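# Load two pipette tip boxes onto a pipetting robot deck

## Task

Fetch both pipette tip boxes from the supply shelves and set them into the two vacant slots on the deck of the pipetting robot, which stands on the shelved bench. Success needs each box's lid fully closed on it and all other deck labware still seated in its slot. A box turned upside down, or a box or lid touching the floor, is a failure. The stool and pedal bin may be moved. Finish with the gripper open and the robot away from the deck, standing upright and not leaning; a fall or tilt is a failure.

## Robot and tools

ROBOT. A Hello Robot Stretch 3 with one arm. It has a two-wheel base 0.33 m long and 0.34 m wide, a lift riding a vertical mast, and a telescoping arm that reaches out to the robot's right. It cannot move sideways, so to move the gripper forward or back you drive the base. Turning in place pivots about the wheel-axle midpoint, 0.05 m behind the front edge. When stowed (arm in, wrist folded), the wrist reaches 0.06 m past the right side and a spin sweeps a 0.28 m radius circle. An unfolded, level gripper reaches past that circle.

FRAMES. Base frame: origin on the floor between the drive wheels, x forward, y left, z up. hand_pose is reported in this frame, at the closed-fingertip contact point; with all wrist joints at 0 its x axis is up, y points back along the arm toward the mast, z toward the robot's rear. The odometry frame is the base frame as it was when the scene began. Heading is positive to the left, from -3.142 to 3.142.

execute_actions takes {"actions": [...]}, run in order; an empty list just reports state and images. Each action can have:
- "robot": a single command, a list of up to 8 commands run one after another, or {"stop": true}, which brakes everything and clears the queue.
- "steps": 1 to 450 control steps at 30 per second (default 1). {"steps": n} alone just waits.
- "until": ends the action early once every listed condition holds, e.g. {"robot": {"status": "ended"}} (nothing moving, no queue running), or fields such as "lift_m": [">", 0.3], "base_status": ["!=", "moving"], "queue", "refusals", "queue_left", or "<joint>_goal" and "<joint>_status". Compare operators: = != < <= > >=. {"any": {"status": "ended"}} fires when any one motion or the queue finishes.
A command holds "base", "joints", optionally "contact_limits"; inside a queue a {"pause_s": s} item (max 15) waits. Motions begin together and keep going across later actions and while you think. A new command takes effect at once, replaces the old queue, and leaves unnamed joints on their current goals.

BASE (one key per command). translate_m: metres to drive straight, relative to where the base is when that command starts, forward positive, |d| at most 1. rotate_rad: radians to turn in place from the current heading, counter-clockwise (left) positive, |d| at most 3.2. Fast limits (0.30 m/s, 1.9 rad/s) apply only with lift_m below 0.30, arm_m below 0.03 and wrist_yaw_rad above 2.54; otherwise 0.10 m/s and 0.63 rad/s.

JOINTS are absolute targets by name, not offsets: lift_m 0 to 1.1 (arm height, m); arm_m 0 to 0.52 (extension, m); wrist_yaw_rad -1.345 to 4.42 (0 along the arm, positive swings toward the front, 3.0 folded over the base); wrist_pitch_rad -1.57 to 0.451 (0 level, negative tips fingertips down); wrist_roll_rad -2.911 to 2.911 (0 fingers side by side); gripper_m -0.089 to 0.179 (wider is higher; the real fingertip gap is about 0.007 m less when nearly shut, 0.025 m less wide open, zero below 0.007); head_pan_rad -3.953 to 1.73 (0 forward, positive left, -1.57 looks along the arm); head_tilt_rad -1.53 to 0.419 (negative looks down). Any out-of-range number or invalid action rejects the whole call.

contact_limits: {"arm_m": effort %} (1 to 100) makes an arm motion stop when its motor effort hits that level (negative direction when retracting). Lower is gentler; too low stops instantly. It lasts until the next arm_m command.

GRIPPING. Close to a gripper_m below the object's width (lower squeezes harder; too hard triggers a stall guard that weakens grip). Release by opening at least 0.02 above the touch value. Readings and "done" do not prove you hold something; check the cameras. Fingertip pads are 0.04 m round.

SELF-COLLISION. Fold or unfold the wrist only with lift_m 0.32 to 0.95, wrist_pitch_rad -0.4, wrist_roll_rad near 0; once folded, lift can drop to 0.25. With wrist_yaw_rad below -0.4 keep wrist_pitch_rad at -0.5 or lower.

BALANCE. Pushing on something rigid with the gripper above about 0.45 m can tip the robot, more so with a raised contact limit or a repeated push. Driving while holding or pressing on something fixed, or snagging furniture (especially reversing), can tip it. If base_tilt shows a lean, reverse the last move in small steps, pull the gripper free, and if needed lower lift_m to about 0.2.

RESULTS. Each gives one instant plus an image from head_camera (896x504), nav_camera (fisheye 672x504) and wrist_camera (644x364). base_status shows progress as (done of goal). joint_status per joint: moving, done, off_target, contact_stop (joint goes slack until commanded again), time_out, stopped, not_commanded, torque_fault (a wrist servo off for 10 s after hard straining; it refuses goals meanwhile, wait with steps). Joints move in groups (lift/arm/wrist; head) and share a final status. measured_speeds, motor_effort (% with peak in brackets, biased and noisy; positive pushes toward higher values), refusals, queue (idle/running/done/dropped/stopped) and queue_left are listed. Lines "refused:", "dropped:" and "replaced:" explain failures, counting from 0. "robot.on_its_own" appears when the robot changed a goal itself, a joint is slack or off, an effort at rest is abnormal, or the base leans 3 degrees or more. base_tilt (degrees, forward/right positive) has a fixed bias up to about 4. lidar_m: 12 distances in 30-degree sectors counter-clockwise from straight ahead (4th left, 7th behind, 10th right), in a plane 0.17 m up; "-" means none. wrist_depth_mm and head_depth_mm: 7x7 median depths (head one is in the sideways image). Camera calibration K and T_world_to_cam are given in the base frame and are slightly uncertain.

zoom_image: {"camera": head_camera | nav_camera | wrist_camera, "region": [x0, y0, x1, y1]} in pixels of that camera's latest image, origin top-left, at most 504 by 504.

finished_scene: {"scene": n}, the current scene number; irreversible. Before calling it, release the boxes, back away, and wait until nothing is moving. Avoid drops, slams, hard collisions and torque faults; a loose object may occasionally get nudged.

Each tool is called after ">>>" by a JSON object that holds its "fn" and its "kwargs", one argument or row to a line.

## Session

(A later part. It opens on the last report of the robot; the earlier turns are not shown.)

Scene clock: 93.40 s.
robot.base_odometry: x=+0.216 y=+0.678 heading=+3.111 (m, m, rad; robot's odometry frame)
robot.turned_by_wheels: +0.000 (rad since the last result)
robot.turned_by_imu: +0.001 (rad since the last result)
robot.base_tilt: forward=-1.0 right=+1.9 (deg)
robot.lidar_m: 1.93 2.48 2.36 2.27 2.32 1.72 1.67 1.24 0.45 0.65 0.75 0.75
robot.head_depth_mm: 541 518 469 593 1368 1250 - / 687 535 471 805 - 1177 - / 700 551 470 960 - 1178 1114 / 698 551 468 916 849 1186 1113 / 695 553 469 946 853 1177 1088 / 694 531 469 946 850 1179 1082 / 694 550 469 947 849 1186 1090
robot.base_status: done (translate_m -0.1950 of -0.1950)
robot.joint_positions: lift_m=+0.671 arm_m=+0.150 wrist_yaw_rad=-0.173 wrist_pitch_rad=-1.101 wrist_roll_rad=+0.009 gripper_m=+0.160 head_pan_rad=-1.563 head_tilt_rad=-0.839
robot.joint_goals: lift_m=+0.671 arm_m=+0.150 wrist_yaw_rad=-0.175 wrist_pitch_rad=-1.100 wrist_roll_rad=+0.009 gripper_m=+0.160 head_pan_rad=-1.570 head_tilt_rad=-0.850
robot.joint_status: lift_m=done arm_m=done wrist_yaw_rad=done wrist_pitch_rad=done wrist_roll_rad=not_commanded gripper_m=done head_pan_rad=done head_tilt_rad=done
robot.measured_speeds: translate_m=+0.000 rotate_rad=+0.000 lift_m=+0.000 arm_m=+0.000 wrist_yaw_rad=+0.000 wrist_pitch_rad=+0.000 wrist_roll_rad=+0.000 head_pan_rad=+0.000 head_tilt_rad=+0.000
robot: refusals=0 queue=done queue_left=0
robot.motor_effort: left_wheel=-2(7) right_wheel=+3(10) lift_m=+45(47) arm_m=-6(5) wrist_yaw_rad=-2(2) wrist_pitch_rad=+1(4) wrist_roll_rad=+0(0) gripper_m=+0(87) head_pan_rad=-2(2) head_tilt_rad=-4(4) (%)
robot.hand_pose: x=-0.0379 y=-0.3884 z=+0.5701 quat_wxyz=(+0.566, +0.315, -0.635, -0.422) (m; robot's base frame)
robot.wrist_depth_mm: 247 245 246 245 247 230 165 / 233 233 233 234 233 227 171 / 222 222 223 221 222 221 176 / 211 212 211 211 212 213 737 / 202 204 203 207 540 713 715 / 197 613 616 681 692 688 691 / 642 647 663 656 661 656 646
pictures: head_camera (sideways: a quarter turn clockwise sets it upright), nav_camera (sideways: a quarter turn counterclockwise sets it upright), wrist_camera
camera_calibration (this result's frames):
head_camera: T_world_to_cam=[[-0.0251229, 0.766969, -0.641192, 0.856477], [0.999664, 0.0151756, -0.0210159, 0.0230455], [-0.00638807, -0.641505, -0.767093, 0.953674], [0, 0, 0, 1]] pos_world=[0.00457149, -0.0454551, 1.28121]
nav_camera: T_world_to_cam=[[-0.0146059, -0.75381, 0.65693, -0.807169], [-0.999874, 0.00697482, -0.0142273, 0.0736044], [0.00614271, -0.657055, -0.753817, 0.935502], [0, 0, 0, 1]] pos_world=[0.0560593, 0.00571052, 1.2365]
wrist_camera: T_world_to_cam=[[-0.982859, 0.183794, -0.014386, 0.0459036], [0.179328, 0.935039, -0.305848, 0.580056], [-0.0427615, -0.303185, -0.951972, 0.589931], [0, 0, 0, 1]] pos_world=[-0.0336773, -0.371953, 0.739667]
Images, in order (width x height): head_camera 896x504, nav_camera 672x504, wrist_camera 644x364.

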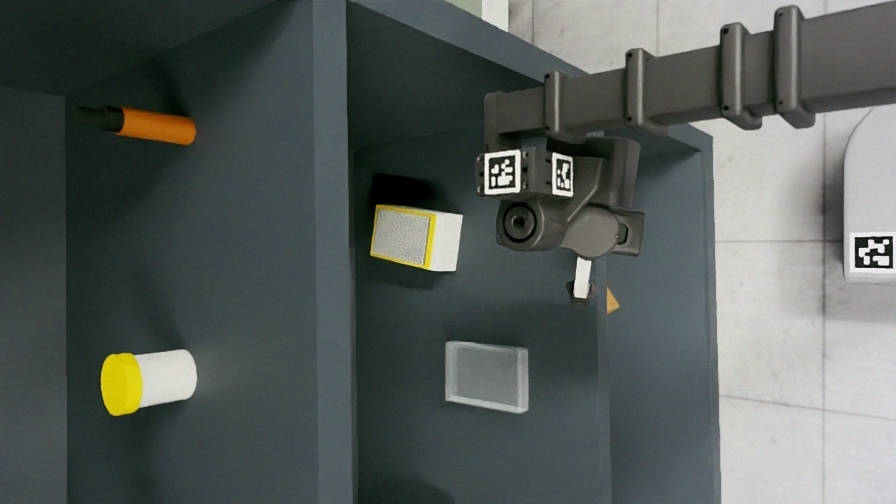

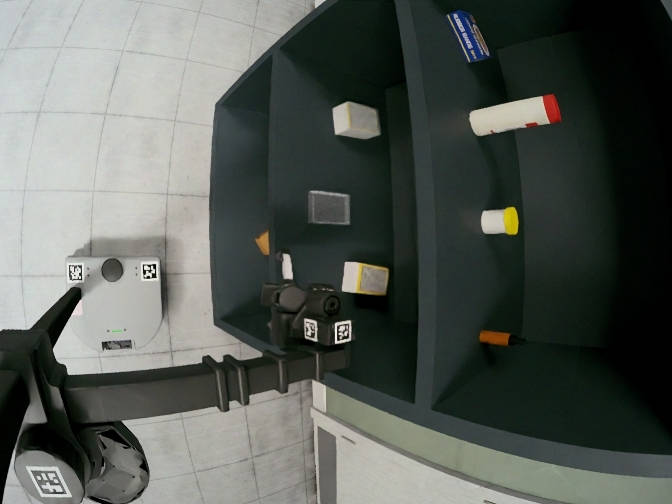

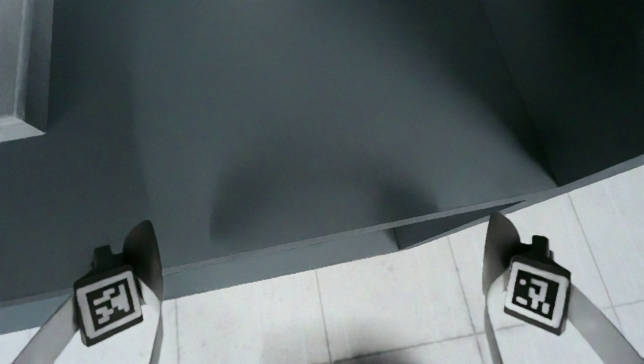

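>>> {"fn": "execute_actions", "kwargs": {
  "actions": [
    {"robot":[{"joints":{"arm_m":0.454},"base":{"translate_m":0.008}}],"steps":300,"until":{"robot":{"status":"ended"}}}
  ]
}}

Scene clock: 101.60 s.
robot.base_odometry: x=+0.208 y=+0.678 heading=+3.111 (m, m, rad; robot's odometry frame)
robot.turned_by_wheels: +0.000 (rad since the last result)
robot.turned_by_imu: +0.001 (rad since the last result)
robot.base_tilt: forward=-0.9 right=+1.8 (deg)
robot.lidar_m: 1.92 2.48 2.36 2.26 2.33 1.72 1.68 1.25 0.45 0.66 0.75 0.75
robot.head_depth_mm: 564 533 471 614 1363 1242 - / 688 534 470 713 - 1166 - / 698 553 464 925 848 1180 1113 / 695 552 461 912 850 1174 1110 / 696 536 469 952 851 1172 1088 / 695 532 469 953 855 1181 1084 / 694 551 468 949 845 1177 1091
robot.base_status: done (translate_m +0.0080 of +0.0080)
robot.joint_positions: lift_m=+0.671 arm_m=+0.454 wrist_yaw_rad=-0.175 wrist_pitch_rad=-1.102 wrist_roll_rad=+0.009 gripper_m=+0.160 head_pan_rad=-1.563 head_tilt_rad=-0.839
robot.joint_goals: lift_m=+0.671 arm_m=+0.454 wrist_yaw_rad=-0.175 wrist_pitch_rad=-1.100 wrist_roll_rad=+0.009 gripper_m=+0.160 head_pan_rad=-1.570 head_tilt_rad=-0.850
robot.joint_status: lift_m=done arm_m=done wrist_yaw_rad=done wrist_pitch_rad=done wrist_roll_rad=not_commanded gripper_m=done head_pan_rad=done head_tilt_rad=done
robot.measured_speeds: translate_m=+0.000 rotate_rad=+0.000 lift_m=+0.000 arm_m=+0.000 wrist_yaw_rad=+0.000 wrist_pitch_rad=+0.000 wrist_roll_rad=+0.000 head_pan_rad=+0.000 head_tilt_rad=+0.000
robot: refusals=0 queue=done queue_left=0
robot.motor_effort: left_wheel=-2(5) right_wheel=+3(9) lift_m=+45(45) arm_m=+5(5) wrist_yaw_rad=-1(2) wrist_pitch_rad=+1(1) wrist_roll_rad=+0(1) gripper_m=+0(1) head_pan_rad=-3(2) head_tilt_rad=-3(3) (%)
robot.hand_pose: x=-0.0380 y=-0.6915 z=+0.5700 quat_wxyz=(+0.565, +0.314, -0.635, -0.423) (m; robot's base frame)
robot.wrist_depth_mm: 200 211 226 240 242 230 166 / 229 232 232 231 232 228 171 / 220 221 221 155 220 220 177 / 211 211 149 144 208 211 183 / 202 203 142 138 198 202 190 / 193 193 134 132 136 192 187 / - 185 129 126 130 185 184
pictures: head_camera (sideways: a quarter turn clockwise sets it upright), nav_camera (sideways: a quarter turn counterclockwise sets it upright), wrist_camera
camera_calibration (this result's frames):
head_camera: T_world_to_cam=[[-0.0250476, 0.766979, -0.641184, 0.856466], [0.999665, 0.0150776, -0.0210158, 0.0230454], [-0.00645115, -0.641496, -0.7671, 0.953683], [0, 0, 0, 1]] pos_world=[0.00456703, -0.0454548, 1.28121]
nav_camera: T_world_to_cam=[[-0.0146799, -0.753816, 0.656922, -0.807158], [-0.999874, 0.00707319, -0.0142271, 0.0736042], [0.00607811, -0.657048, -0.753825, 0.935512], [0, 0, 0, 1]] pos_world=[0.0560598, 0.00570633, 1.2365]
wrist_camera: T_world_to_cam=[[-0.98256, 0.185387, -0.0143752, 0.102606], [0.180879, 0.93502, -0.304994, 0.863014], [-0.0431007, -0.302275, -0.952246, 0.498725], [0, 0, 0, 1]] pos_world=[-0.0337897, -0.675205, 0.739597]
Images, in order (width x height): head_camera 896x504, nav_camera 672x504, wrist_camera 644x364.

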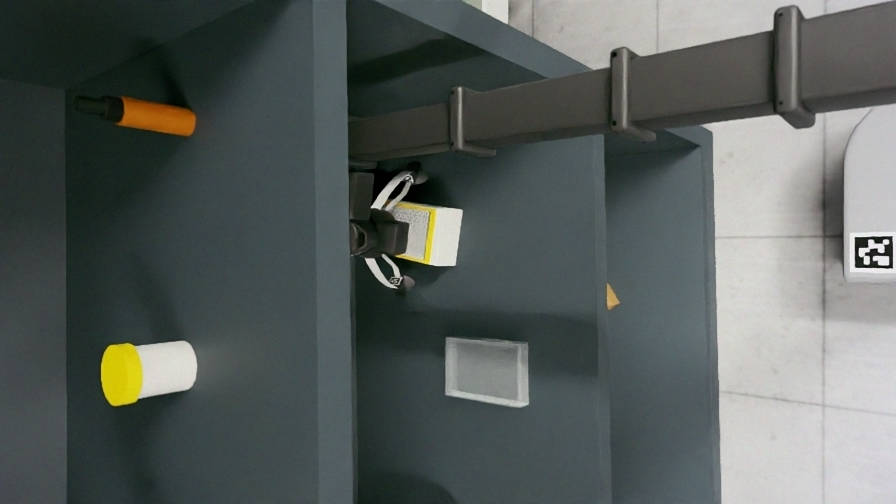

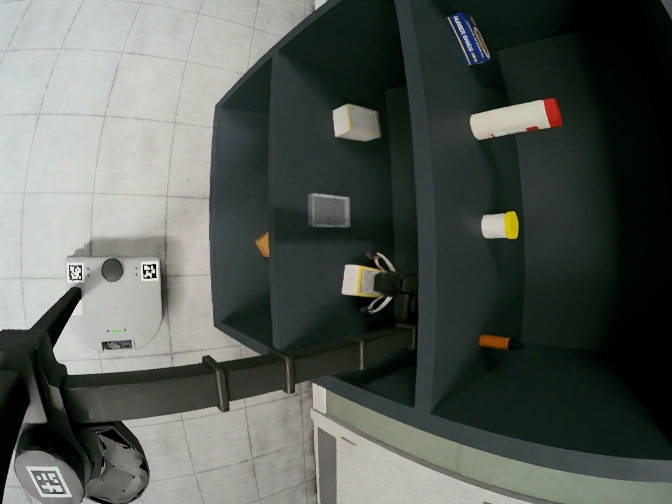

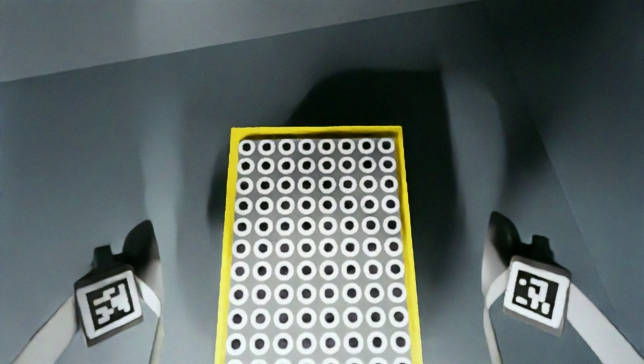

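>>> {"fn": "execute_actions", "kwargs": {
  "actions": [
    {"robot":[{"base":{"translate_m":0.003},"joints":{"head_pan_rad":0.35,"head_tilt_rad":-0.35}},{"joints":{"gripper_m":0.04}},{"joints":{"lift_m":0.688}},{"joints":{"arm_m":0.0,"wrist_yaw_rad":0.0}}],"steps":450,"until":{"robot":{"status":"ended"}}}
  ]
}}

Scene clock: 113.40 s.
robot.base_odometry: x=+0.205 y=+0.678 heading=+3.111 (m, m, rad; robot's odometry frame)
robot.turned_by_wheels: +0.000 (rad since the last result)
robot.turned_by_imu: +0.001 (rad since the last result)
robot.base_tilt: forward=-1.0 right=+2.1 (deg)
robot.lidar_m: 1.91 2.48 2.35 2.27 2.32 1.73 1.68 1.25 0.46 0.66 0.75 0.74
robot.head_depth_mm: 2096 2228 2400 2585 2164 1650 1338 / 2186 1942 1996 2645 2123 1663 1336 / 2250 2374 2396 2729 2167 1652 1328 / 2340 2465 2401 2791 2183 1663 1320 / 2398 2558 2491 2708 2180 1648 1325 / 2494 2652 2822 2998 2154 1648 1338 / 2606 2802 2960 2978 2169 1639 1331
robot.base_status: done (translate_m +0.0030 of +0.0030)
robot.joint_positions: lift_m=+0.688 arm_m=+0.000 wrist_yaw_rad=+0.000 wrist_pitch_rad=-1.107 wrist_roll_rad=+0.009 gripper_m=+0.041 head_pan_rad=+0.343 head_tilt_rad=-0.359
robot.joint_goals: lift_m=+0.688 arm_m=+0.000 wrist_yaw_rad=+0.000 wrist_pitch_rad=-1.100 wrist_roll_rad=+0.009 gripper_m=+0.040 head_pan_rad=+0.350 head_tilt_rad=-0.350
robot.joint_status: lift_m=done arm_m=done wrist_yaw_rad=done wrist_pitch_rad=done wrist_roll_rad=not_commanded gripper_m=done head_pan_rad=done head_tilt_rad=done
robot.measured_speeds: translate_m=+0.000 rotate_rad=+0.000 lift_m=+0.000 arm_m=+0.000 wrist_yaw_rad=+0.000 wrist_pitch_rad=+0.000 wrist_roll_rad=+0.000 head_pan_rad=+0.000 head_tilt_rad=+0.000
robot: refusals=0 queue=done queue_left=0
robot.motor_effort: left_wheel=-2(4) right_wheel=+4(10) lift_m=+46(48) arm_m=-6(8) wrist_yaw_rad=+0(3) wrist_pitch_rad=+2(2) wrist_roll_rad=+0(0) gripper_m=-18(97) head_pan_rad=+3(28) head_tilt_rad=+3(27) (%)
robot.hand_pose: x=-0.0216 y=-0.2385 z=+0.5865 quat_wxyz=(+0.599, +0.370, -0.604, -0.374) (m; robot's base frame)
robot.wrist_depth_mm: 265 267 264 265 263 264 253 / 283 740 709 709 491 321 847 / 733 713 719 151 497 781 797 / 691 698 679 141 519 763 767 / 738 732 137 135 137 729 726 / 704 705 130 130 130 690 711 / 679 678 128 125 125 680 682
pictures: head_camera (sideways: a quarter turn clockwise sets it upright), nav_camera (sideways: a quarter turn counterclockwise sets it upright), wrist_camera
camera_calibration (this result's frames):
head_camera: T_world_to_cam=[[-0.355457, -0.147256, -0.92302, 1.2259], [-0.333173, 0.942607, -0.0220752, 0.0325688], [0.873296, 0.299678, -0.384118, 0.450084], [0, 0, 0, 1]] pos_world=[0.053549, 0.0149409, 1.30513]
nav_camera: T_world_to_cam=[[0.350684, 0.103478, 0.930759, -1.1664], [0.330012, -0.943777, -0.0194146, 0.0722561], [0.87642, 0.313971, -0.365117, 0.424504], [0, 0, 0, 1]] pos_world=[0.0131483, 0.0556081, 1.24203]
wrist_camera: T_world_to_cam=[[-0.999823, 0.0122323, -0.0143138, -0.00676877], [0.015966, 0.953752, -0.300172, 0.439523], [0.00998006, -0.300347, -0.953778, 0.654573], [0, 0, 0, 1]] pos_world=[-0.0203177, -0.222514, 0.756153]
Images, in order (width x height): head_camera 896x504, nav_camera 672x504, wrist_camera 644x364.

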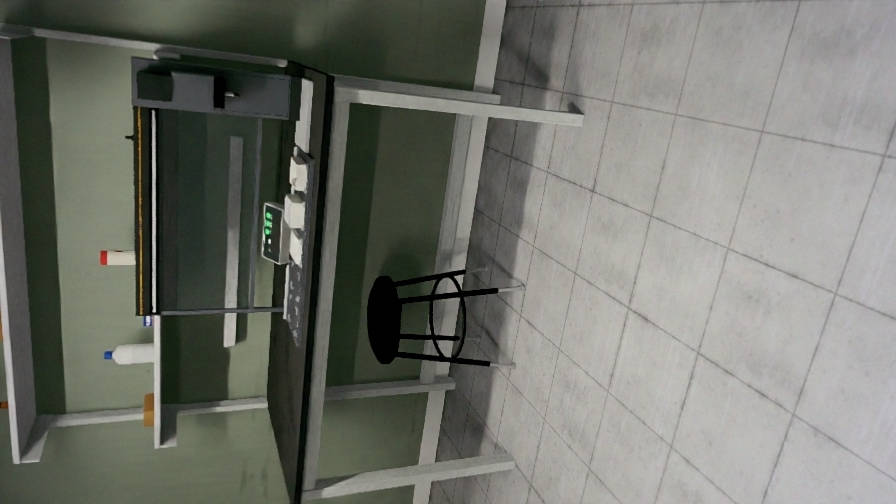

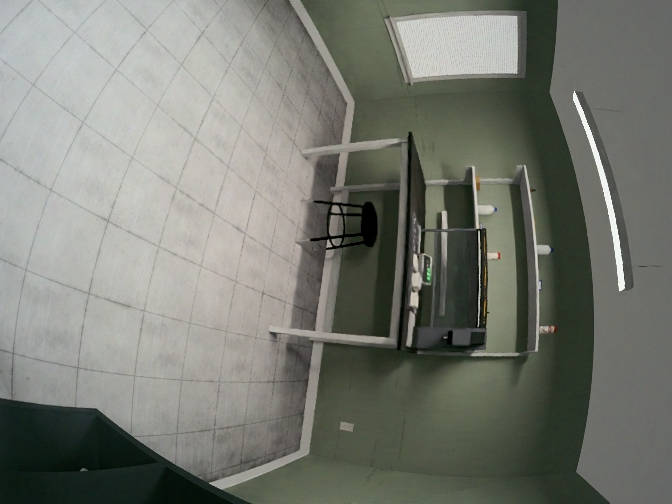

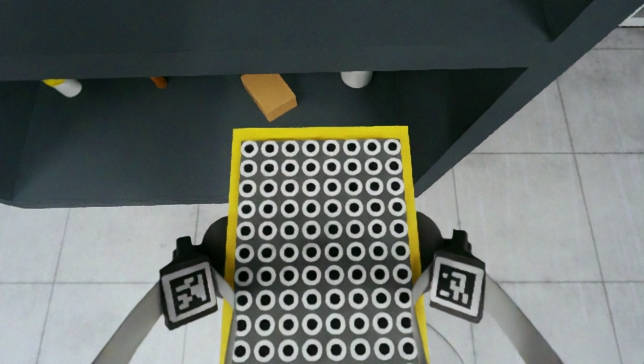

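>>> {"fn": "execute_actions", "kwargs": {
  "actions": [
    {"robot":[{"base":{"rotate_rad":0.54}},{"base":{"translate_m":1.0},"joints":{"lift_m":1.09,"head_pan_rad":-0.5,"head_tilt_rad":-0.4}},{"base":{"translate_m":0.73}},{"base":{"rotate_rad":1.015},"joints":{"head_pan_rad":-1.57,"head_tilt_rad":-0.6}}],"steps":450,"until":{"robot":{"status":"ended"}}},
    {"steps":450,"until":{"robot":{"status":"ended"}}}
  ]
}}

Scene clock: 146.90 s.
robot.base_odometry: x=-1.305 y=-0.165 heading=-1.618 (m, m, rad; robot's odometry frame)
robot.turned_by_wheels: +1.555 (rad since the last result)
robot.turned_by_imu: +1.572 (rad since the last result)
robot.base_tilt: forward=-1.0 right=+1.9 (deg)
robot.lidar_m: 1.97 1.54 1.93 3.16 2.14 1.53 1.81 0.84 1.12 0.61 0.64 0.79
robot.head_depth_mm: - - - - - 1302 1167 / - - - - - - 1119 / - - - - - - 1098 / 955 1046 909 580 522 291 1100 / 942 977 811 603 539 1304 1164 / 954 1065 854 622 538 1307 1164 / 950 1062 851 622 538 1372 1161
robot.base_status: done (rotate_rad +1.0149 of +1.0150)
robot.joint_positions: lift_m=+1.090 arm_m=+0.000 wrist_yaw_rad=+0.000 wrist_pitch_rad=-1.107 wrist_roll_rad=+0.009 gripper_m=+0.041 head_pan_rad=-1.563 head_tilt_rad=-0.592
robot.joint_goals: lift_m=+1.090 arm_m=+0.000 wrist_yaw_rad=+0.000 wrist_pitch_rad=-1.100 wrist_roll_rad=+0.009 gripper_m=+0.040 head_pan_rad=-1.570 head_tilt_rad=-0.600
robot.joint_status: lift_m=done arm_m=done wrist_yaw_rad=done wrist_pitch_rad=done wrist_roll_rad=not_commanded gripper_m=done head_pan_rad=done head_tilt_rad=done
robot.measured_speeds: translate_m=+0.000 rotate_rad=+0.000 lift_m=+0.000 arm_m=+0.000 wrist_yaw_rad=+0.000 wrist_pitch_rad=+0.000 wrist_roll_rad=+0.000 head_pan_rad=+0.000 head_tilt_rad=+0.000
robot: refusals=0 queue=done queue_left=0
robot.motor_effort: left_wheel=-2(7) right_wheel=+3(9) lift_m=+46(48) arm_m=-6(6) wrist_yaw_rad=+0(0) wrist_pitch_rad=+2(2) wrist_roll_rad=+0(0) gripper_m=-18(18) head_pan_rad=-2(27) head_tilt_rad=-3(15) (%)
robot.hand_pose: x=-0.0216 y=-0.2385 z=+0.9885 quat_wxyz=(+0.599, +0.370, -0.604, -0.374) (m; robot's base frame)
robot.wrist_depth_mm: 292 288 290 293 289 291 288 / 281 281 282 281 284 284 287 / - - - 152 - - - / 931 - - 141 - - 936 / - - 137 135 136 - - / - - 130 130 131 - - / - - 128 125 127 - -
pictures: head_camera (sideways: a quarter turn clockwise sets it upright), nav_camera (sideways: a quarter turn counterclockwise sets it upright), wrist_camera
camera_calibration (this result's frames):
head_camera: T_world_to_cam=[[-0.0237677, 0.586951, -0.809273, 1.07553], [0.999705, 0.0098776, -0.0221965, 0.0245892], [-0.00503456, -0.809562, -0.587013, 0.71944], [0, 0, 0, 1]] pos_world=[0.00460285, -0.0490929, 1.29326]
nav_camera: T_world_to_cam=[[-0.0159887, -0.570357, 0.821242, -1.02132], [-0.999844, 0.00298543, -0.0173925, 0.0777301], [0.00746819, -0.821392, -0.570315, 0.696808], [0, 0, 0, 1]] pos_world=[0.0561846, -0.0103932, 1.2375]
wrist_camera: T_world_to_cam=[[-0.999823, 0.0122216, -0.0143085, -0.00102253], [0.0159542, 0.953752, -0.300172, 0.560189], [0.00997819, -0.300347, -0.953778, 1.03799], [0, 0, 0, 1]] pos_world=[-0.0203169, -0.222512, 1.15815]
Images, in order (width x height): head_camera 896x504, nav_camera 672x504, wrist_camera 644x364.

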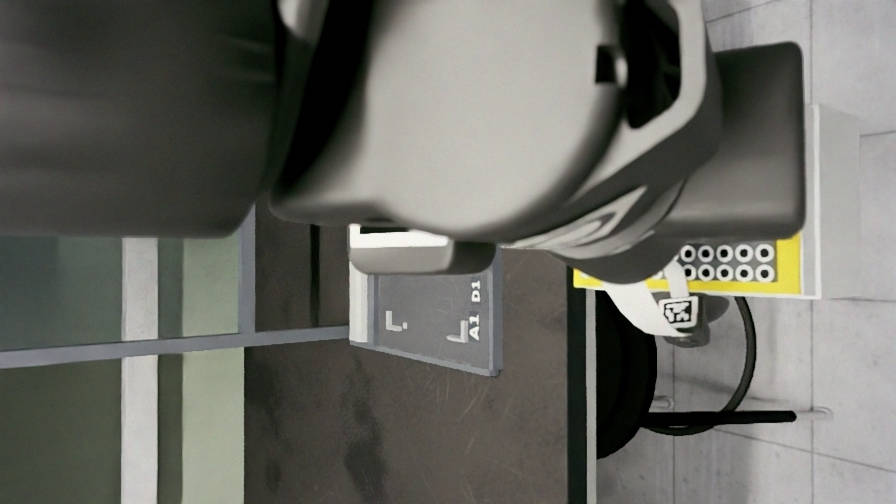

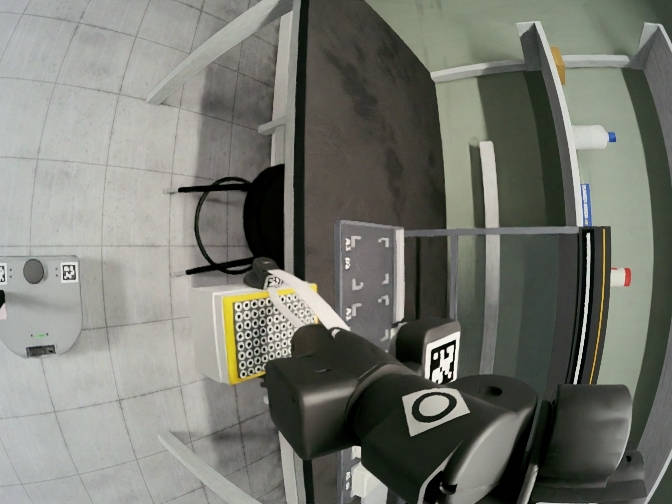

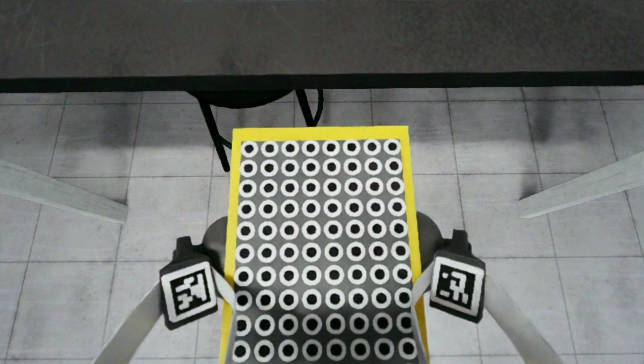

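>>> {"fn": "execute_actions", "kwargs": {
  "actions": [
    {"robot":[{"base":{"translate_m":0.058},"joints":{"lift_m":1.1}},{"joints":{"arm_m":0.2}}],"steps":450,"until":{"robot":{"status":"ended"}}}
  ]
}}

Scene clock: 160.20 s.
robot.base_odometry: x=-1.308 y=-0.223 heading=-1.618 (m, m, rad; robot's odometry frame)
robot.turned_by_wheels: +0.000 (rad since the last result)
robot.turned_by_imu: +0.001 (rad since the last result)
robot.base_tilt: forward=-1.0 right=+1.9 (deg)
robot.lidar_m: 1.91 1.49 1.85 3.15 2.17 1.57 1.87 0.89 1.12 0.62 0.62 0.74
robot.head_depth_mm: 938 1079 710 605 539 1373 1171 / - 1083 721 604 541 1376 1169 / - - - 435 506 1381 1167 / 951 1051 755 434 505 1342 1167 / 937 1051 854 624 539 1338 1167 / 952 1062 853 623 539 1310 1149 / 951 1063 852 621 538 1368 1169
robot.base_status: done (translate_m +0.0580 of +0.0580)
robot.joint_positions: lift_m=+1.099 arm_m=+0.200 wrist_yaw_rad=+0.000 wrist_pitch_rad=-1.107 wrist_roll_rad=+0.009 gripper_m=+0.041 head_pan_rad=-1.563 head_tilt_rad=-0.592
robot.joint_goals: lift_m=+1.100 arm_m=+0.200 wrist_yaw_rad=+0.000 wrist_pitch_rad=-1.100 wrist_roll_rad=+0.009 gripper_m=+0.040 head_pan_rad=-1.570 head_tilt_rad=-0.600
robot.joint_status: lift_m=done arm_m=done wrist_yaw_rad=done wrist_pitch_rad=done wrist_roll_rad=not_commanded gripper_m=done head_pan_rad=done head_tilt_rad=done
robot.measured_speeds: translate_m=+0.000 rotate_rad=+0.000 lift_m=+0.000 arm_m=+0.000 wrist_yaw_rad=+0.000 wrist_pitch_rad=+0.000 wrist_roll_rad=+0.000 head_pan_rad=+0.000 head_tilt_rad=+0.000
robot: refusals=0 queue=done queue_left=0
robot.motor_effort: left_wheel=-2(6) right_wheel=+3(8) lift_m=+46(48) arm_m=+5(6) wrist_yaw_rad=+0(0) wrist_pitch_rad=+2(3) wrist_roll_rad=+0(0) gripper_m=-18(18) head_pan_rad=-1(3) head_tilt_rad=-2(4) (%)
robot.hand_pose: x=-0.0216 y=-0.4378 z=+0.9975 quat_wxyz=(+0.599, +0.370, -0.604, -0.374) (m; robot's base frame)
robot.wrist_depth_mm: 302 299 293 284 286 285 271 / 286 286 281 270 270 271 259 / 273 272 264 152 259 258 248 / 259 260 247 141 242 246 247 / 248 250 137 135 137 245 246 / 237 237 130 130 130 239 237 / - - 128 125 127 - -
pictures: head_camera (sideways: a quarter turn clockwise sets it upright), nav_camera (sideways: a quarter turn counterclockwise sets it upright), wrist_camera
camera_calibration (this result's frames):
head_camera: T_world_to_cam=[[-0.0236831, 0.587086, -0.809178, 1.0754], [0.999706, 0.00973546, -0.0221961, 0.0245888], [-0.00515332, -0.809466, -0.587144, 0.719612], [0, 0, 0, 1]] pos_world=[0.00459568, -0.0490913, 1.29325]
nav_camera: T_world_to_cam=[[-0.0160709, -0.570488, 0.821149, -1.02119], [-0.999844, 0.00313402, -0.0173908, 0.0777279], [0.00734773, -0.8213, -0.570449, 0.696983], [0, 0, 0, 1]] pos_world=[0.056183, -0.01039, 1.2375]
wrist_camera: T_world_to_cam=[[-0.999823, 0.0122228, -0.0143079, 0.00154209], [0.0159547, 0.953767, -0.300122, 0.752949], [0.00997807, -0.300297, -0.953794, 0.986735], [0, 0, 0, 1]] pos_world=[-0.020317, -0.421843, 1.16714]
Images, in order (width x height): head_camera 896x504, nav_camera 672x504, wrist_camera 644x364.

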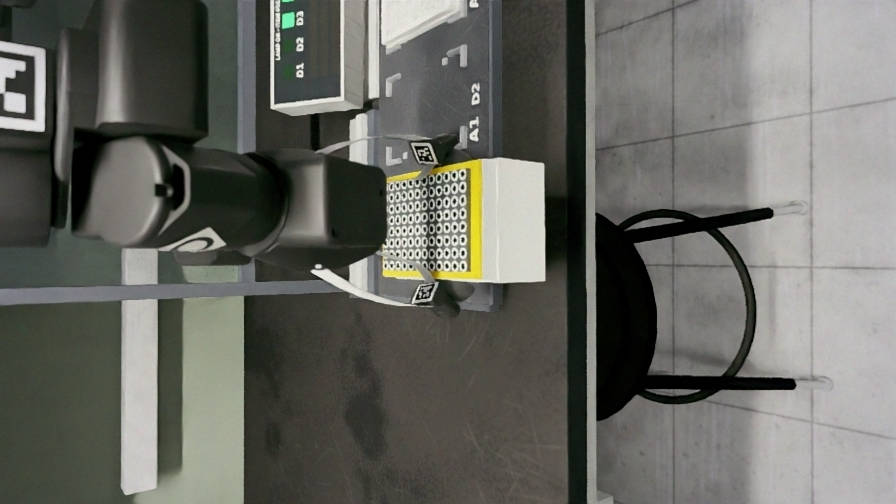

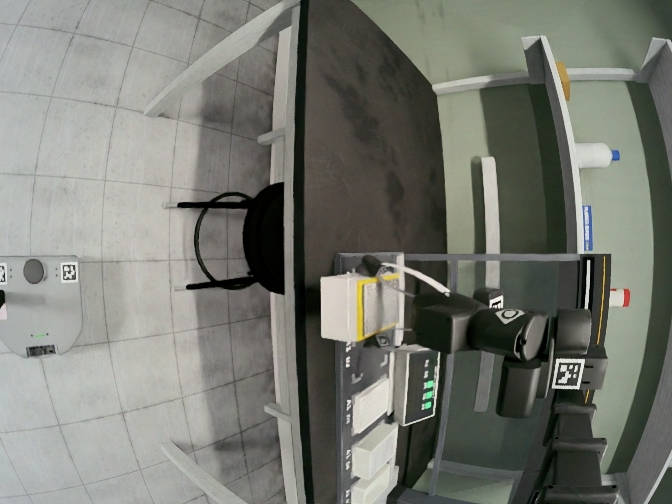

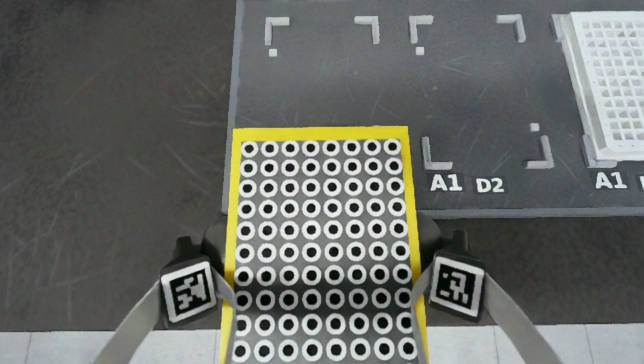

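>>> {"fn": "execute_actions", "kwargs": {
  "actions": [
    {"robot":[{"base":{"translate_m":-0.002},"joints":{"arm_m":0.336}},{"joints":{"lift_m":1.082}}],"steps":450,"until":{"robot":{"status":"ended"}}}
  ]
}}

Scene clock: 171.77 s.
robot.base_odometry: x=-1.308 y=-0.221 heading=-1.618 (m, m, rad; robot's odometry frame)
robot.turned_by_wheels: +0.000 (rad since the last result)
robot.turned_by_imu: +0.001 (rad since the last result)
robot.base_tilt: forward=-0.8 right=+1.8 (deg)
robot.lidar_m: 1.91 1.49 1.85 3.16 2.18 1.58 1.86 0.89 1.11 0.61 0.62 0.74
robot.head_depth_mm: 988 1050 712 605 540 1383 1169 / - 1062 720 606 540 1374 1170 / - 1070 855 563 540 1365 1170 / 950 1049 601 559 540 1341 1166 / 941 1046 855 622 539 1329 1165 / 954 1057 853 622 539 1299 1151 / 949 1068 849 621 539 1363 1166
robot.base_status: done (translate_m -0.0020 of -0.0020)
robot.joint_positions: lift_m=+1.082 arm_m=+0.336 wrist_yaw_rad=+0.000 wrist_pitch_rad=-1.107 wrist_roll_rad=+0.009 gripper_m=+0.041 head_pan_rad=-1.563 head_tilt_rad=-0.592
robot.joint_goals: lift_m=+1.082 arm_m=+0.336 wrist_yaw_rad=+0.000 wrist_pitch_rad=-1.100 wrist_roll_rad=+0.009 gripper_m=+0.040 head_pan_rad=-1.570 head_tilt_rad=-0.600
robot.joint_status: lift_m=done arm_m=done wrist_yaw_rad=done wrist_pitch_rad=done wrist_roll_rad=not_commanded gripper_m=done head_pan_rad=done head_tilt_rad=done
robot.measured_speeds: translate_m=+0.000 rotate_rad=+0.000 lift_m=+0.000 arm_m=+0.000 wrist_yaw_rad=+0.000 wrist_pitch_rad=+0.000 wrist_roll_rad=+0.000 head_pan_rad=+0.000 head_tilt_rad=+0.000
robot: refusals=0 queue=done queue_left=0
robot.motor_effort: left_wheel=-2(7) right_wheel=+3(6) lift_m=+32(46) arm_m=+4(4) wrist_yaw_rad=+0(0) wrist_pitch_rad=+2(2) wrist_roll_rad=+0(0) gripper_m=-18(19) head_pan_rad=-2(3) head_tilt_rad=-3(3) (%)
robot.hand_pose: x=-0.0216 y=-0.5738 z=+0.9810 quat_wxyz=(+0.599, +0.370, -0.604, -0.374) (m; robot's base frame)
robot.wrist_depth_mm: 280 279 276 279 280 274 193 / 265 265 258 245 245 246 199 / 254 253 238 152 236 238 240 / 243 241 227 141 225 230 227 / 231 231 137 135 137 220 220 / 222 222 130 130 130 211 209 / 213 213 128 125 127 203 203
pictures: head_camera (sideways: a quarter turn clockwise sets it upright), nav_camera (sideways: a quarter turn counterclockwise sets it upright), wrist_camera
camera_calibration (this result's frames):
head_camera: T_world_to_cam=[[-0.023676, 0.587097, -0.80917, 1.07539], [0.999706, 0.00972348, -0.0221961, 0.0245888], [-0.00516332, -0.809458, -0.587155, 0.719626], [0, 0, 0, 1]] pos_world=[0.00459507, -0.0490912, 1.29325]
nav_camera: T_world_to_cam=[[-0.0160778, -0.570498, 0.821141, -1.02118], [-0.999844, 0.00314653, -0.0173907, 0.0777277], [0.00733759, -0.821293, -0.57046, 0.696997], [0, 0, 0, 1]] pos_world=[0.0561829, -0.0103898, 1.2375]
wrist_camera: T_world_to_cam=[[-0.999823, 0.0122239, -0.0143073, 0.00296868], [0.0159551, 0.953782, -0.300076, 0.877673], [0.00997791, -0.300251, -0.953808, 0.930238], [0, 0, 0, 1]] pos_world=[-0.020317, -0.557839, 1.15068]
Images, in order (width x height): head_camera 896x504, nav_camera 672x504, wrist_camera 644x364.

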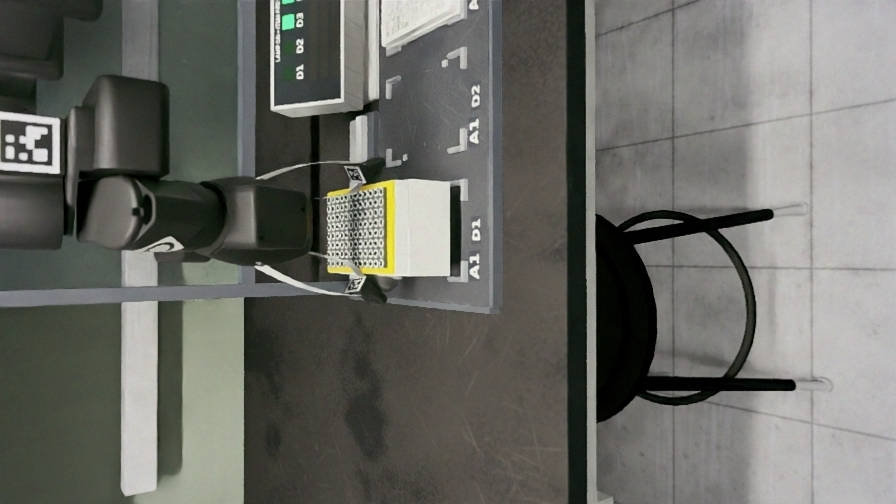

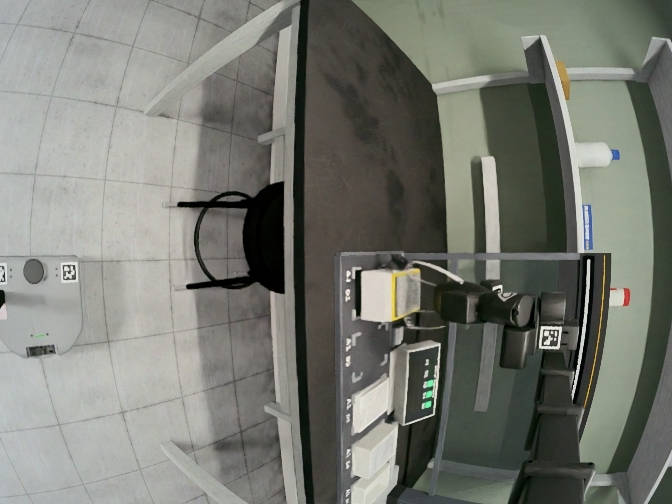

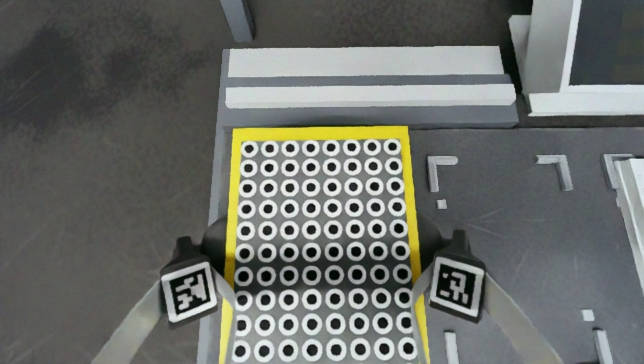

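>>> {"fn": "zoom_image", "kwargs": {
  "camera": "wrist_camera",
  "region": [200, 40, 644, 300]
}}

>>> {"fn": "zoom_image", "kwargs": {
  "camera": "head_camera",
  "region": [340, 20, 520, 320]
}}

Region (200, 40, 644, 300) of wrist_camera's 644x364 image, scaled by 1.135; it fills the top 295 rows of this view, and the rest is white.

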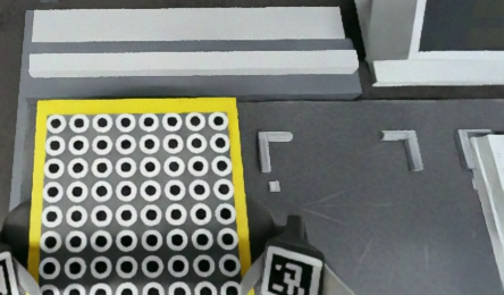

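Region (340, 20, 520, 320) of head_camera's 896x504 image, scaled by 1.680, with more detail than that image has; it fills the left 302 columns of this view, and the rest is white.

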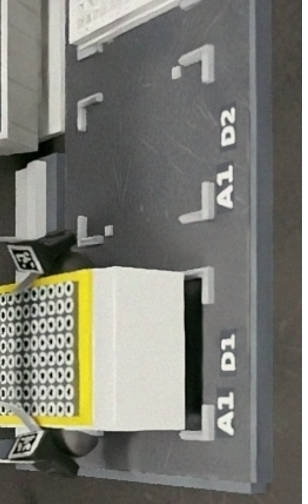

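>>> {"fn": "execute_actions", "kwargs": {
  "actions": [
    {"robot":[{"joints":{"arm_m":0.339}},{"joints":{"lift_m":1.073}}],"steps":450,"until":{"robot":{"status":"ended"}}}
  ]
}}

>>> {"fn": "zoom_image", "kwargs": {
  "camera": "head_camera",
  "region": [340, 20, 520, 320]
}}

Scene clock: 184.37 s.
robot.base_odometry: x=-1.308 y=-0.221 heading=-1.618 (m, m, rad; robot's odometry frame)
robot.turned_by_wheels: +0.000 (rad since the last result)
robot.turned_by_imu: +0.001 (rad since the last result)
robot.base_tilt: forward=-0.9 right=+2.1 (deg)
robot.lidar_m: 1.91 1.49 1.85 3.16 2.18 1.57 1.86 0.89 1.11 0.61 0.62 0.74
robot.head_depth_mm: - 1054 709 603 541 1368 1168 / - 1069 721 604 540 1360 1164 / - 1079 856 569 540 1375 1167 / 951 1013 622 559 539 1342 1170 / 940 1050 832 624 539 1335 1169 / 954 1063 852 622 537 1297 1151 / 953 1062 852 620 538 1368 1172
robot.base_status: done (translate_m -0.0020 of -0.0020)
robot.joint_positions: lift_m=+1.073 arm_m=+0.339 wrist_yaw_rad=+0.000 wrist_pitch_rad=-1.107 wrist_roll_rad=+0.009 gripper_m=+0.041 head_pan_rad=-1.563 head_tilt_rad=-0.592
robot.joint_goals: lift_m=+1.073 arm_m=+0.339 wrist_yaw_rad=+0.000 wrist_pitch_rad=-1.100 wrist_roll_rad=+0.009 gripper_m=+0.040 head_pan_rad=-1.570 head_tilt_rad=-0.600
robot.joint_status: lift_m=done arm_m=done wrist_yaw_rad=done wrist_pitch_rad=done wrist_roll_rad=not_commanded gripper_m=done head_pan_rad=done head_tilt_rad=done
robot.measured_speeds: translate_m=+0.000 rotate_rad=+0.000 lift_m=+0.000 arm_m=+0.000 wrist_yaw_rad=+0.000 wrist_pitch_rad=+0.000 wrist_roll_rad=+0.000 head_pan_rad=+0.000 head_tilt_rad=+0.000
robot: refusals=0 queue=done queue_left=0
robot.motor_effort: left_wheel=-2(2) right_wheel=+3(3) lift_m=+32(31) arm_m=+5(8) wrist_yaw_rad=+0(0) wrist_pitch_rad=+2(3) wrist_roll_rad=+1(0) gripper_m=-19(18) head_pan_rad=-2(1) head_tilt_rad=-2(3) (%)
robot.hand_pose: x=-0.0216 y=-0.5768 z=+0.9720 quat_wxyz=(+0.599, +0.370, -0.604, -0.374) (m; robot's base frame)
robot.wrist_depth_mm: 270 269 267 269 268 265 186 / 257 256 244 235 234 235 192 / 243 244 229 152 226 227 230 / 234 232 216 141 215 221 216 / 222 222 137 135 137 210 210 / 215 214 130 130 131 204 201 / 204 204 128 125 127 194 194
pictures: head_camera (sideways: a quarter turn clockwise sets it upright), nav_camera (sideways: a quarter turn counterclockwise sets it upright), wrist_camera
camera_calibration (this result's frames):
head_camera: T_world_to_cam=[[-0.023676, 0.587097, -0.80917, 1.07539], [0.999706, 0.00972348, -0.0221961, 0.0245888], [-0.00516332, -0.809458, -0.587155, 0.719626], [0, 0, 0, 1]] pos_world=[0.00459507, -0.0490912, 1.29325]
nav_camera: T_world_to_cam=[[-0.0160778, -0.570498, 0.821141, -1.02118], [-0.999844, 0.00314653, -0.0173906, 0.0777277], [0.00733759, -0.821293, -0.57046, 0.696997], [0, 0, 0, 1]] pos_world=[0.0561829, -0.0103898, 1.2375]
wrist_camera: T_world_to_cam=[[-0.999823, 0.0122242, -0.0143072, 0.00287661], [0.0159553, 0.953784, -0.300071, 0.877827], [0.00997788, -0.300246, -0.95381, 0.920752], [0, 0, 0, 1]] pos_world=[-0.020317, -0.56084, 1.14167]
Images, in order (width x height): head_camera 896x504, nav_camera 672x504, wrist_camera 644x364.

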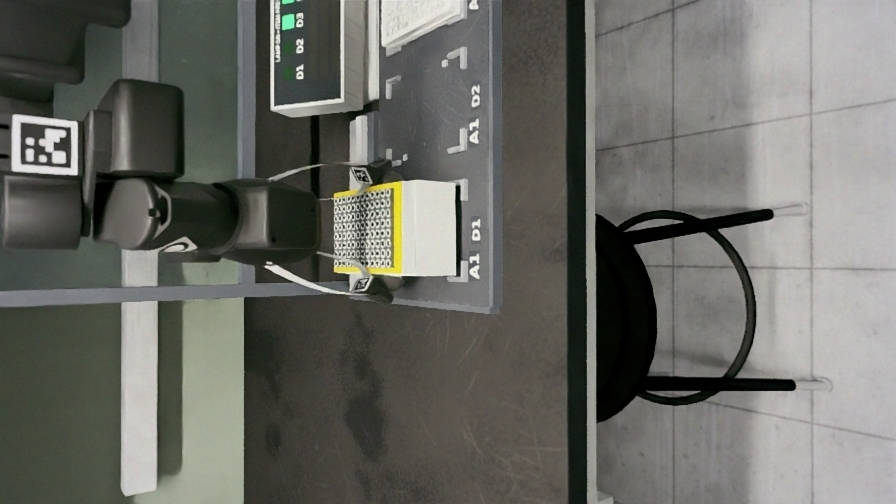

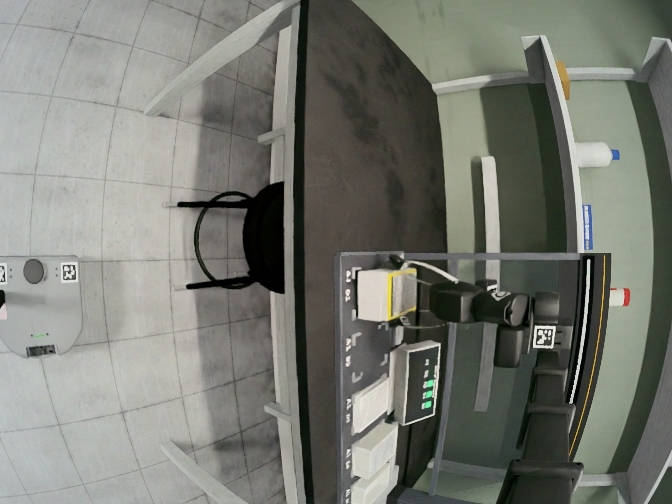

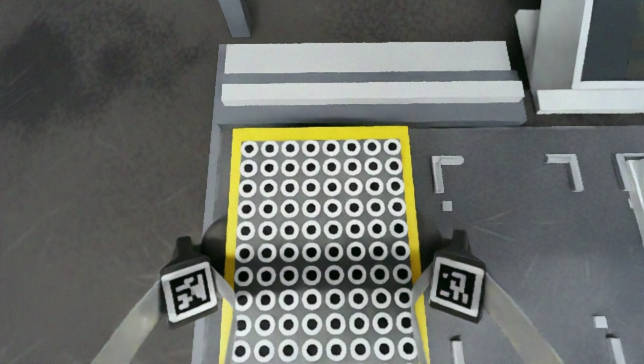

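Region (340, 20, 520, 320) of head_camera's 896x504 image, scaled by 1.680, with more detail than that image has; it fills the left 302 columns of this view, and the rest is white.

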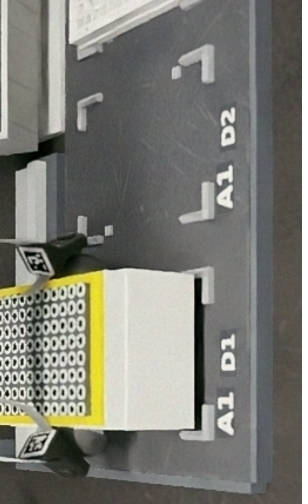

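>>> {"fn": "execute_actions", "kwargs": {
  "actions": [
    {"robot":[{"joints":{"lift_m":1.064}}],"steps":450,"until":{"robot":{"status":"ended"}}},
    {"steps":5}
  ]
}}

Scene clock: 191.60 s.
robot.base_odometry: x=-1.308 y=-0.221 heading=-1.618 (m, m, rad; robot's odometry frame)
robot.turned_by_wheels: +0.000 (rad since the last result)
robot.turned_by_imu: +0.000 (rad since the last result)
robot.base_tilt: forward=-1.1 right=+1.9 (deg)
robot.lidar_m: 1.92 1.50 1.85 3.15 2.17 1.57 1.86 0.88 1.12 0.61 0.62 0.74
robot.head_depth_mm: - 1052 713 605 540 1371 1169 / - 1084 721 603 541 1375 1171 / - 1079 816 570 540 1369 1172 / 951 1048 811 558 539 1329 1166 / 935 1043 832 612 540 1339 1165 / 952 1060 851 620 538 1300 1148 / 946 1059 850 621 538 1367 1165
robot.base_status: done (translate_m -0.0020 of -0.0020)
robot.joint_positions: lift_m=+1.064 arm_m=+0.339 wrist_yaw_rad=+0.000 wrist_pitch_rad=-1.103 wrist_roll_rad=+0.009 gripper_m=+0.041 head_pan_rad=-1.563 head_tilt_rad=-0.592
robot.joint_goals: lift_m=+1.064 arm_m=+0.339 wrist_yaw_rad=+0.000 wrist_pitch_rad=-1.100 wrist_roll_rad=+0.009 gripper_m=+0.040 head_pan_rad=-1.570 head_tilt_rad=-0.600
robot.joint_status: lift_m=done arm_m=done wrist_yaw_rad=done wrist_pitch_rad=done wrist_roll_rad=not_commanded gripper_m=done head_pan_rad=done head_tilt_rad=done
robot.measured_speeds: translate_m=+0.000 rotate_rad=+0.000 lift_m=+0.000 arm_m=+0.000 wrist_yaw_rad=+0.000 wrist_pitch_rad=+0.000 wrist_roll_rad=+0.000 head_pan_rad=+0.000 head_tilt_rad=+0.000
robot: refusals=0 queue=done queue_left=0
robot.motor_effort: left_wheel=-2(2) right_wheel=+3(4) lift_m=+30(32) arm_m=+4(4) wrist_yaw_rad=+0(0) wrist_pitch_rad=+1(2) wrist_roll_rad=+0(0) gripper_m=-18(18) head_pan_rad=-2(2) head_tilt_rad=-2(1) (%)
robot.hand_pose: x=-0.0216 y=-0.5778 z=+0.9635 quat_wxyz=(+0.600, +0.369, -0.605, -0.372) (m; robot's base frame)
robot.wrist_depth_mm: 260 261 257 259 258 255 179 / 247 248 236 226 221 223 192 / 235 236 220 154 219 220 222 / 224 225 208 142 208 211 209 / 214 215 138 135 137 202 201 / 206 205 130 129 130 195 194 / 198 197 127 124 126 186 187
pictures: head_camera (sideways: a quarter turn clockwise sets it upright), nav_camera (sideways: a quarter turn counterclockwise sets it upright), wrist_camera
camera_calibration (this result's frames):
head_camera: T_world_to_cam=[[-0.0236758, 0.587097, -0.80917, 1.07539], [0.999706, 0.00972312, -0.0221961, 0.0245888], [-0.00516361, -0.809458, -0.587155, 0.719626], [0, 0, 0, 1]] pos_world=[0.00459506, -0.0490912, 1.29325]
nav_camera: T_world_to_cam=[[-0.016078, -0.570498, 0.821141, -1.02118], [-0.999844, 0.00314689, -0.0173907, 0.0777277], [0.00733729, -0.821293, -0.57046, 0.696997], [0, 0, 0, 1]] pos_world=[0.0561829, -0.0103898, 1.2375]
wrist_camera: T_world_to_cam=[[-0.999823, 0.0121795, -0.0143591, 0.00279004], [0.0159694, 0.95254, -0.303994, 0.879311], [0.00997516, -0.304169, -0.952566, 0.908821], [0, 0, 0, 1]] pos_world=[-0.0203181, -0.561178, 1.13306]
Images, in order (width x height): head_camera 896x504, nav_camera 672x504, wrist_camera 644x364.

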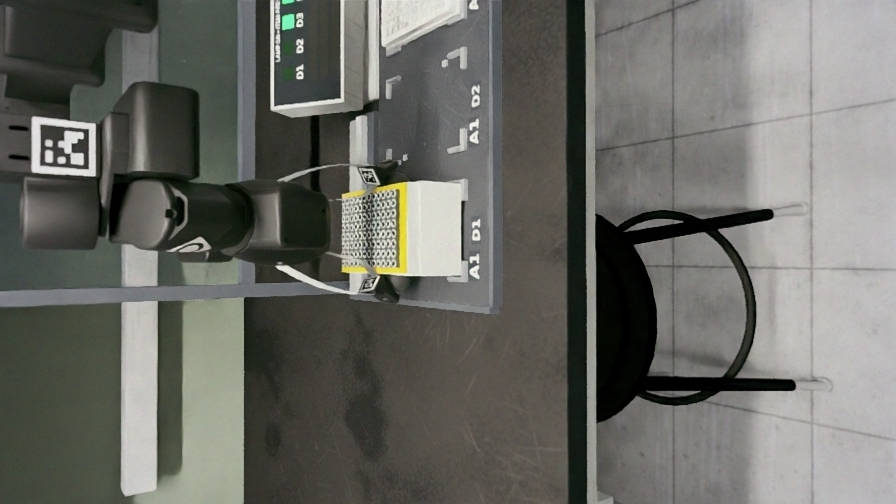

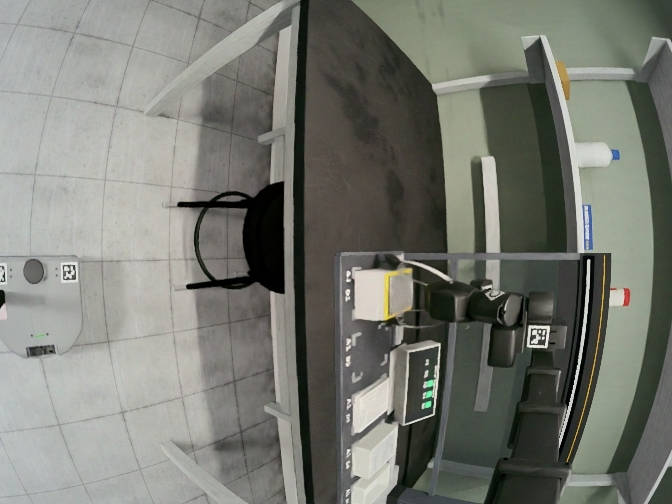

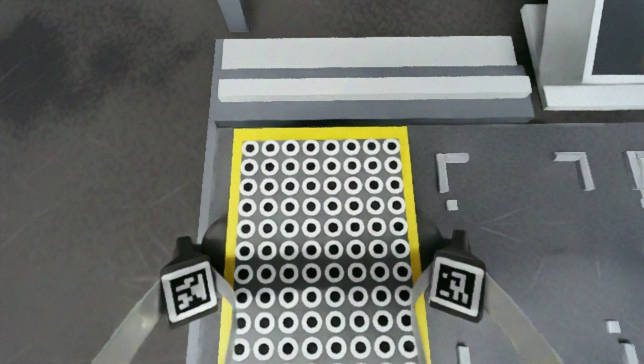

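>>> {"fn": "zoom_image", "kwargs": {
  "camera": "head_camera",
  "region": [380, 140, 520, 320]
}}

Region (380, 140, 520, 320) of head_camera's 896x504 image, scaled by 2.800, with more detail than that image has.

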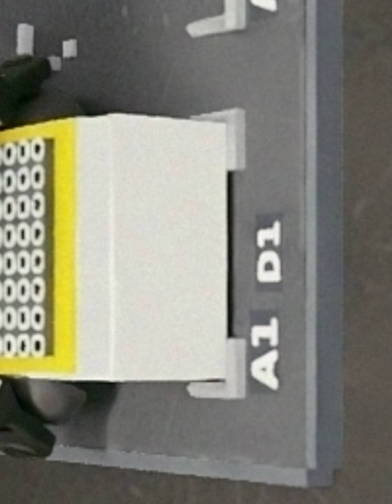

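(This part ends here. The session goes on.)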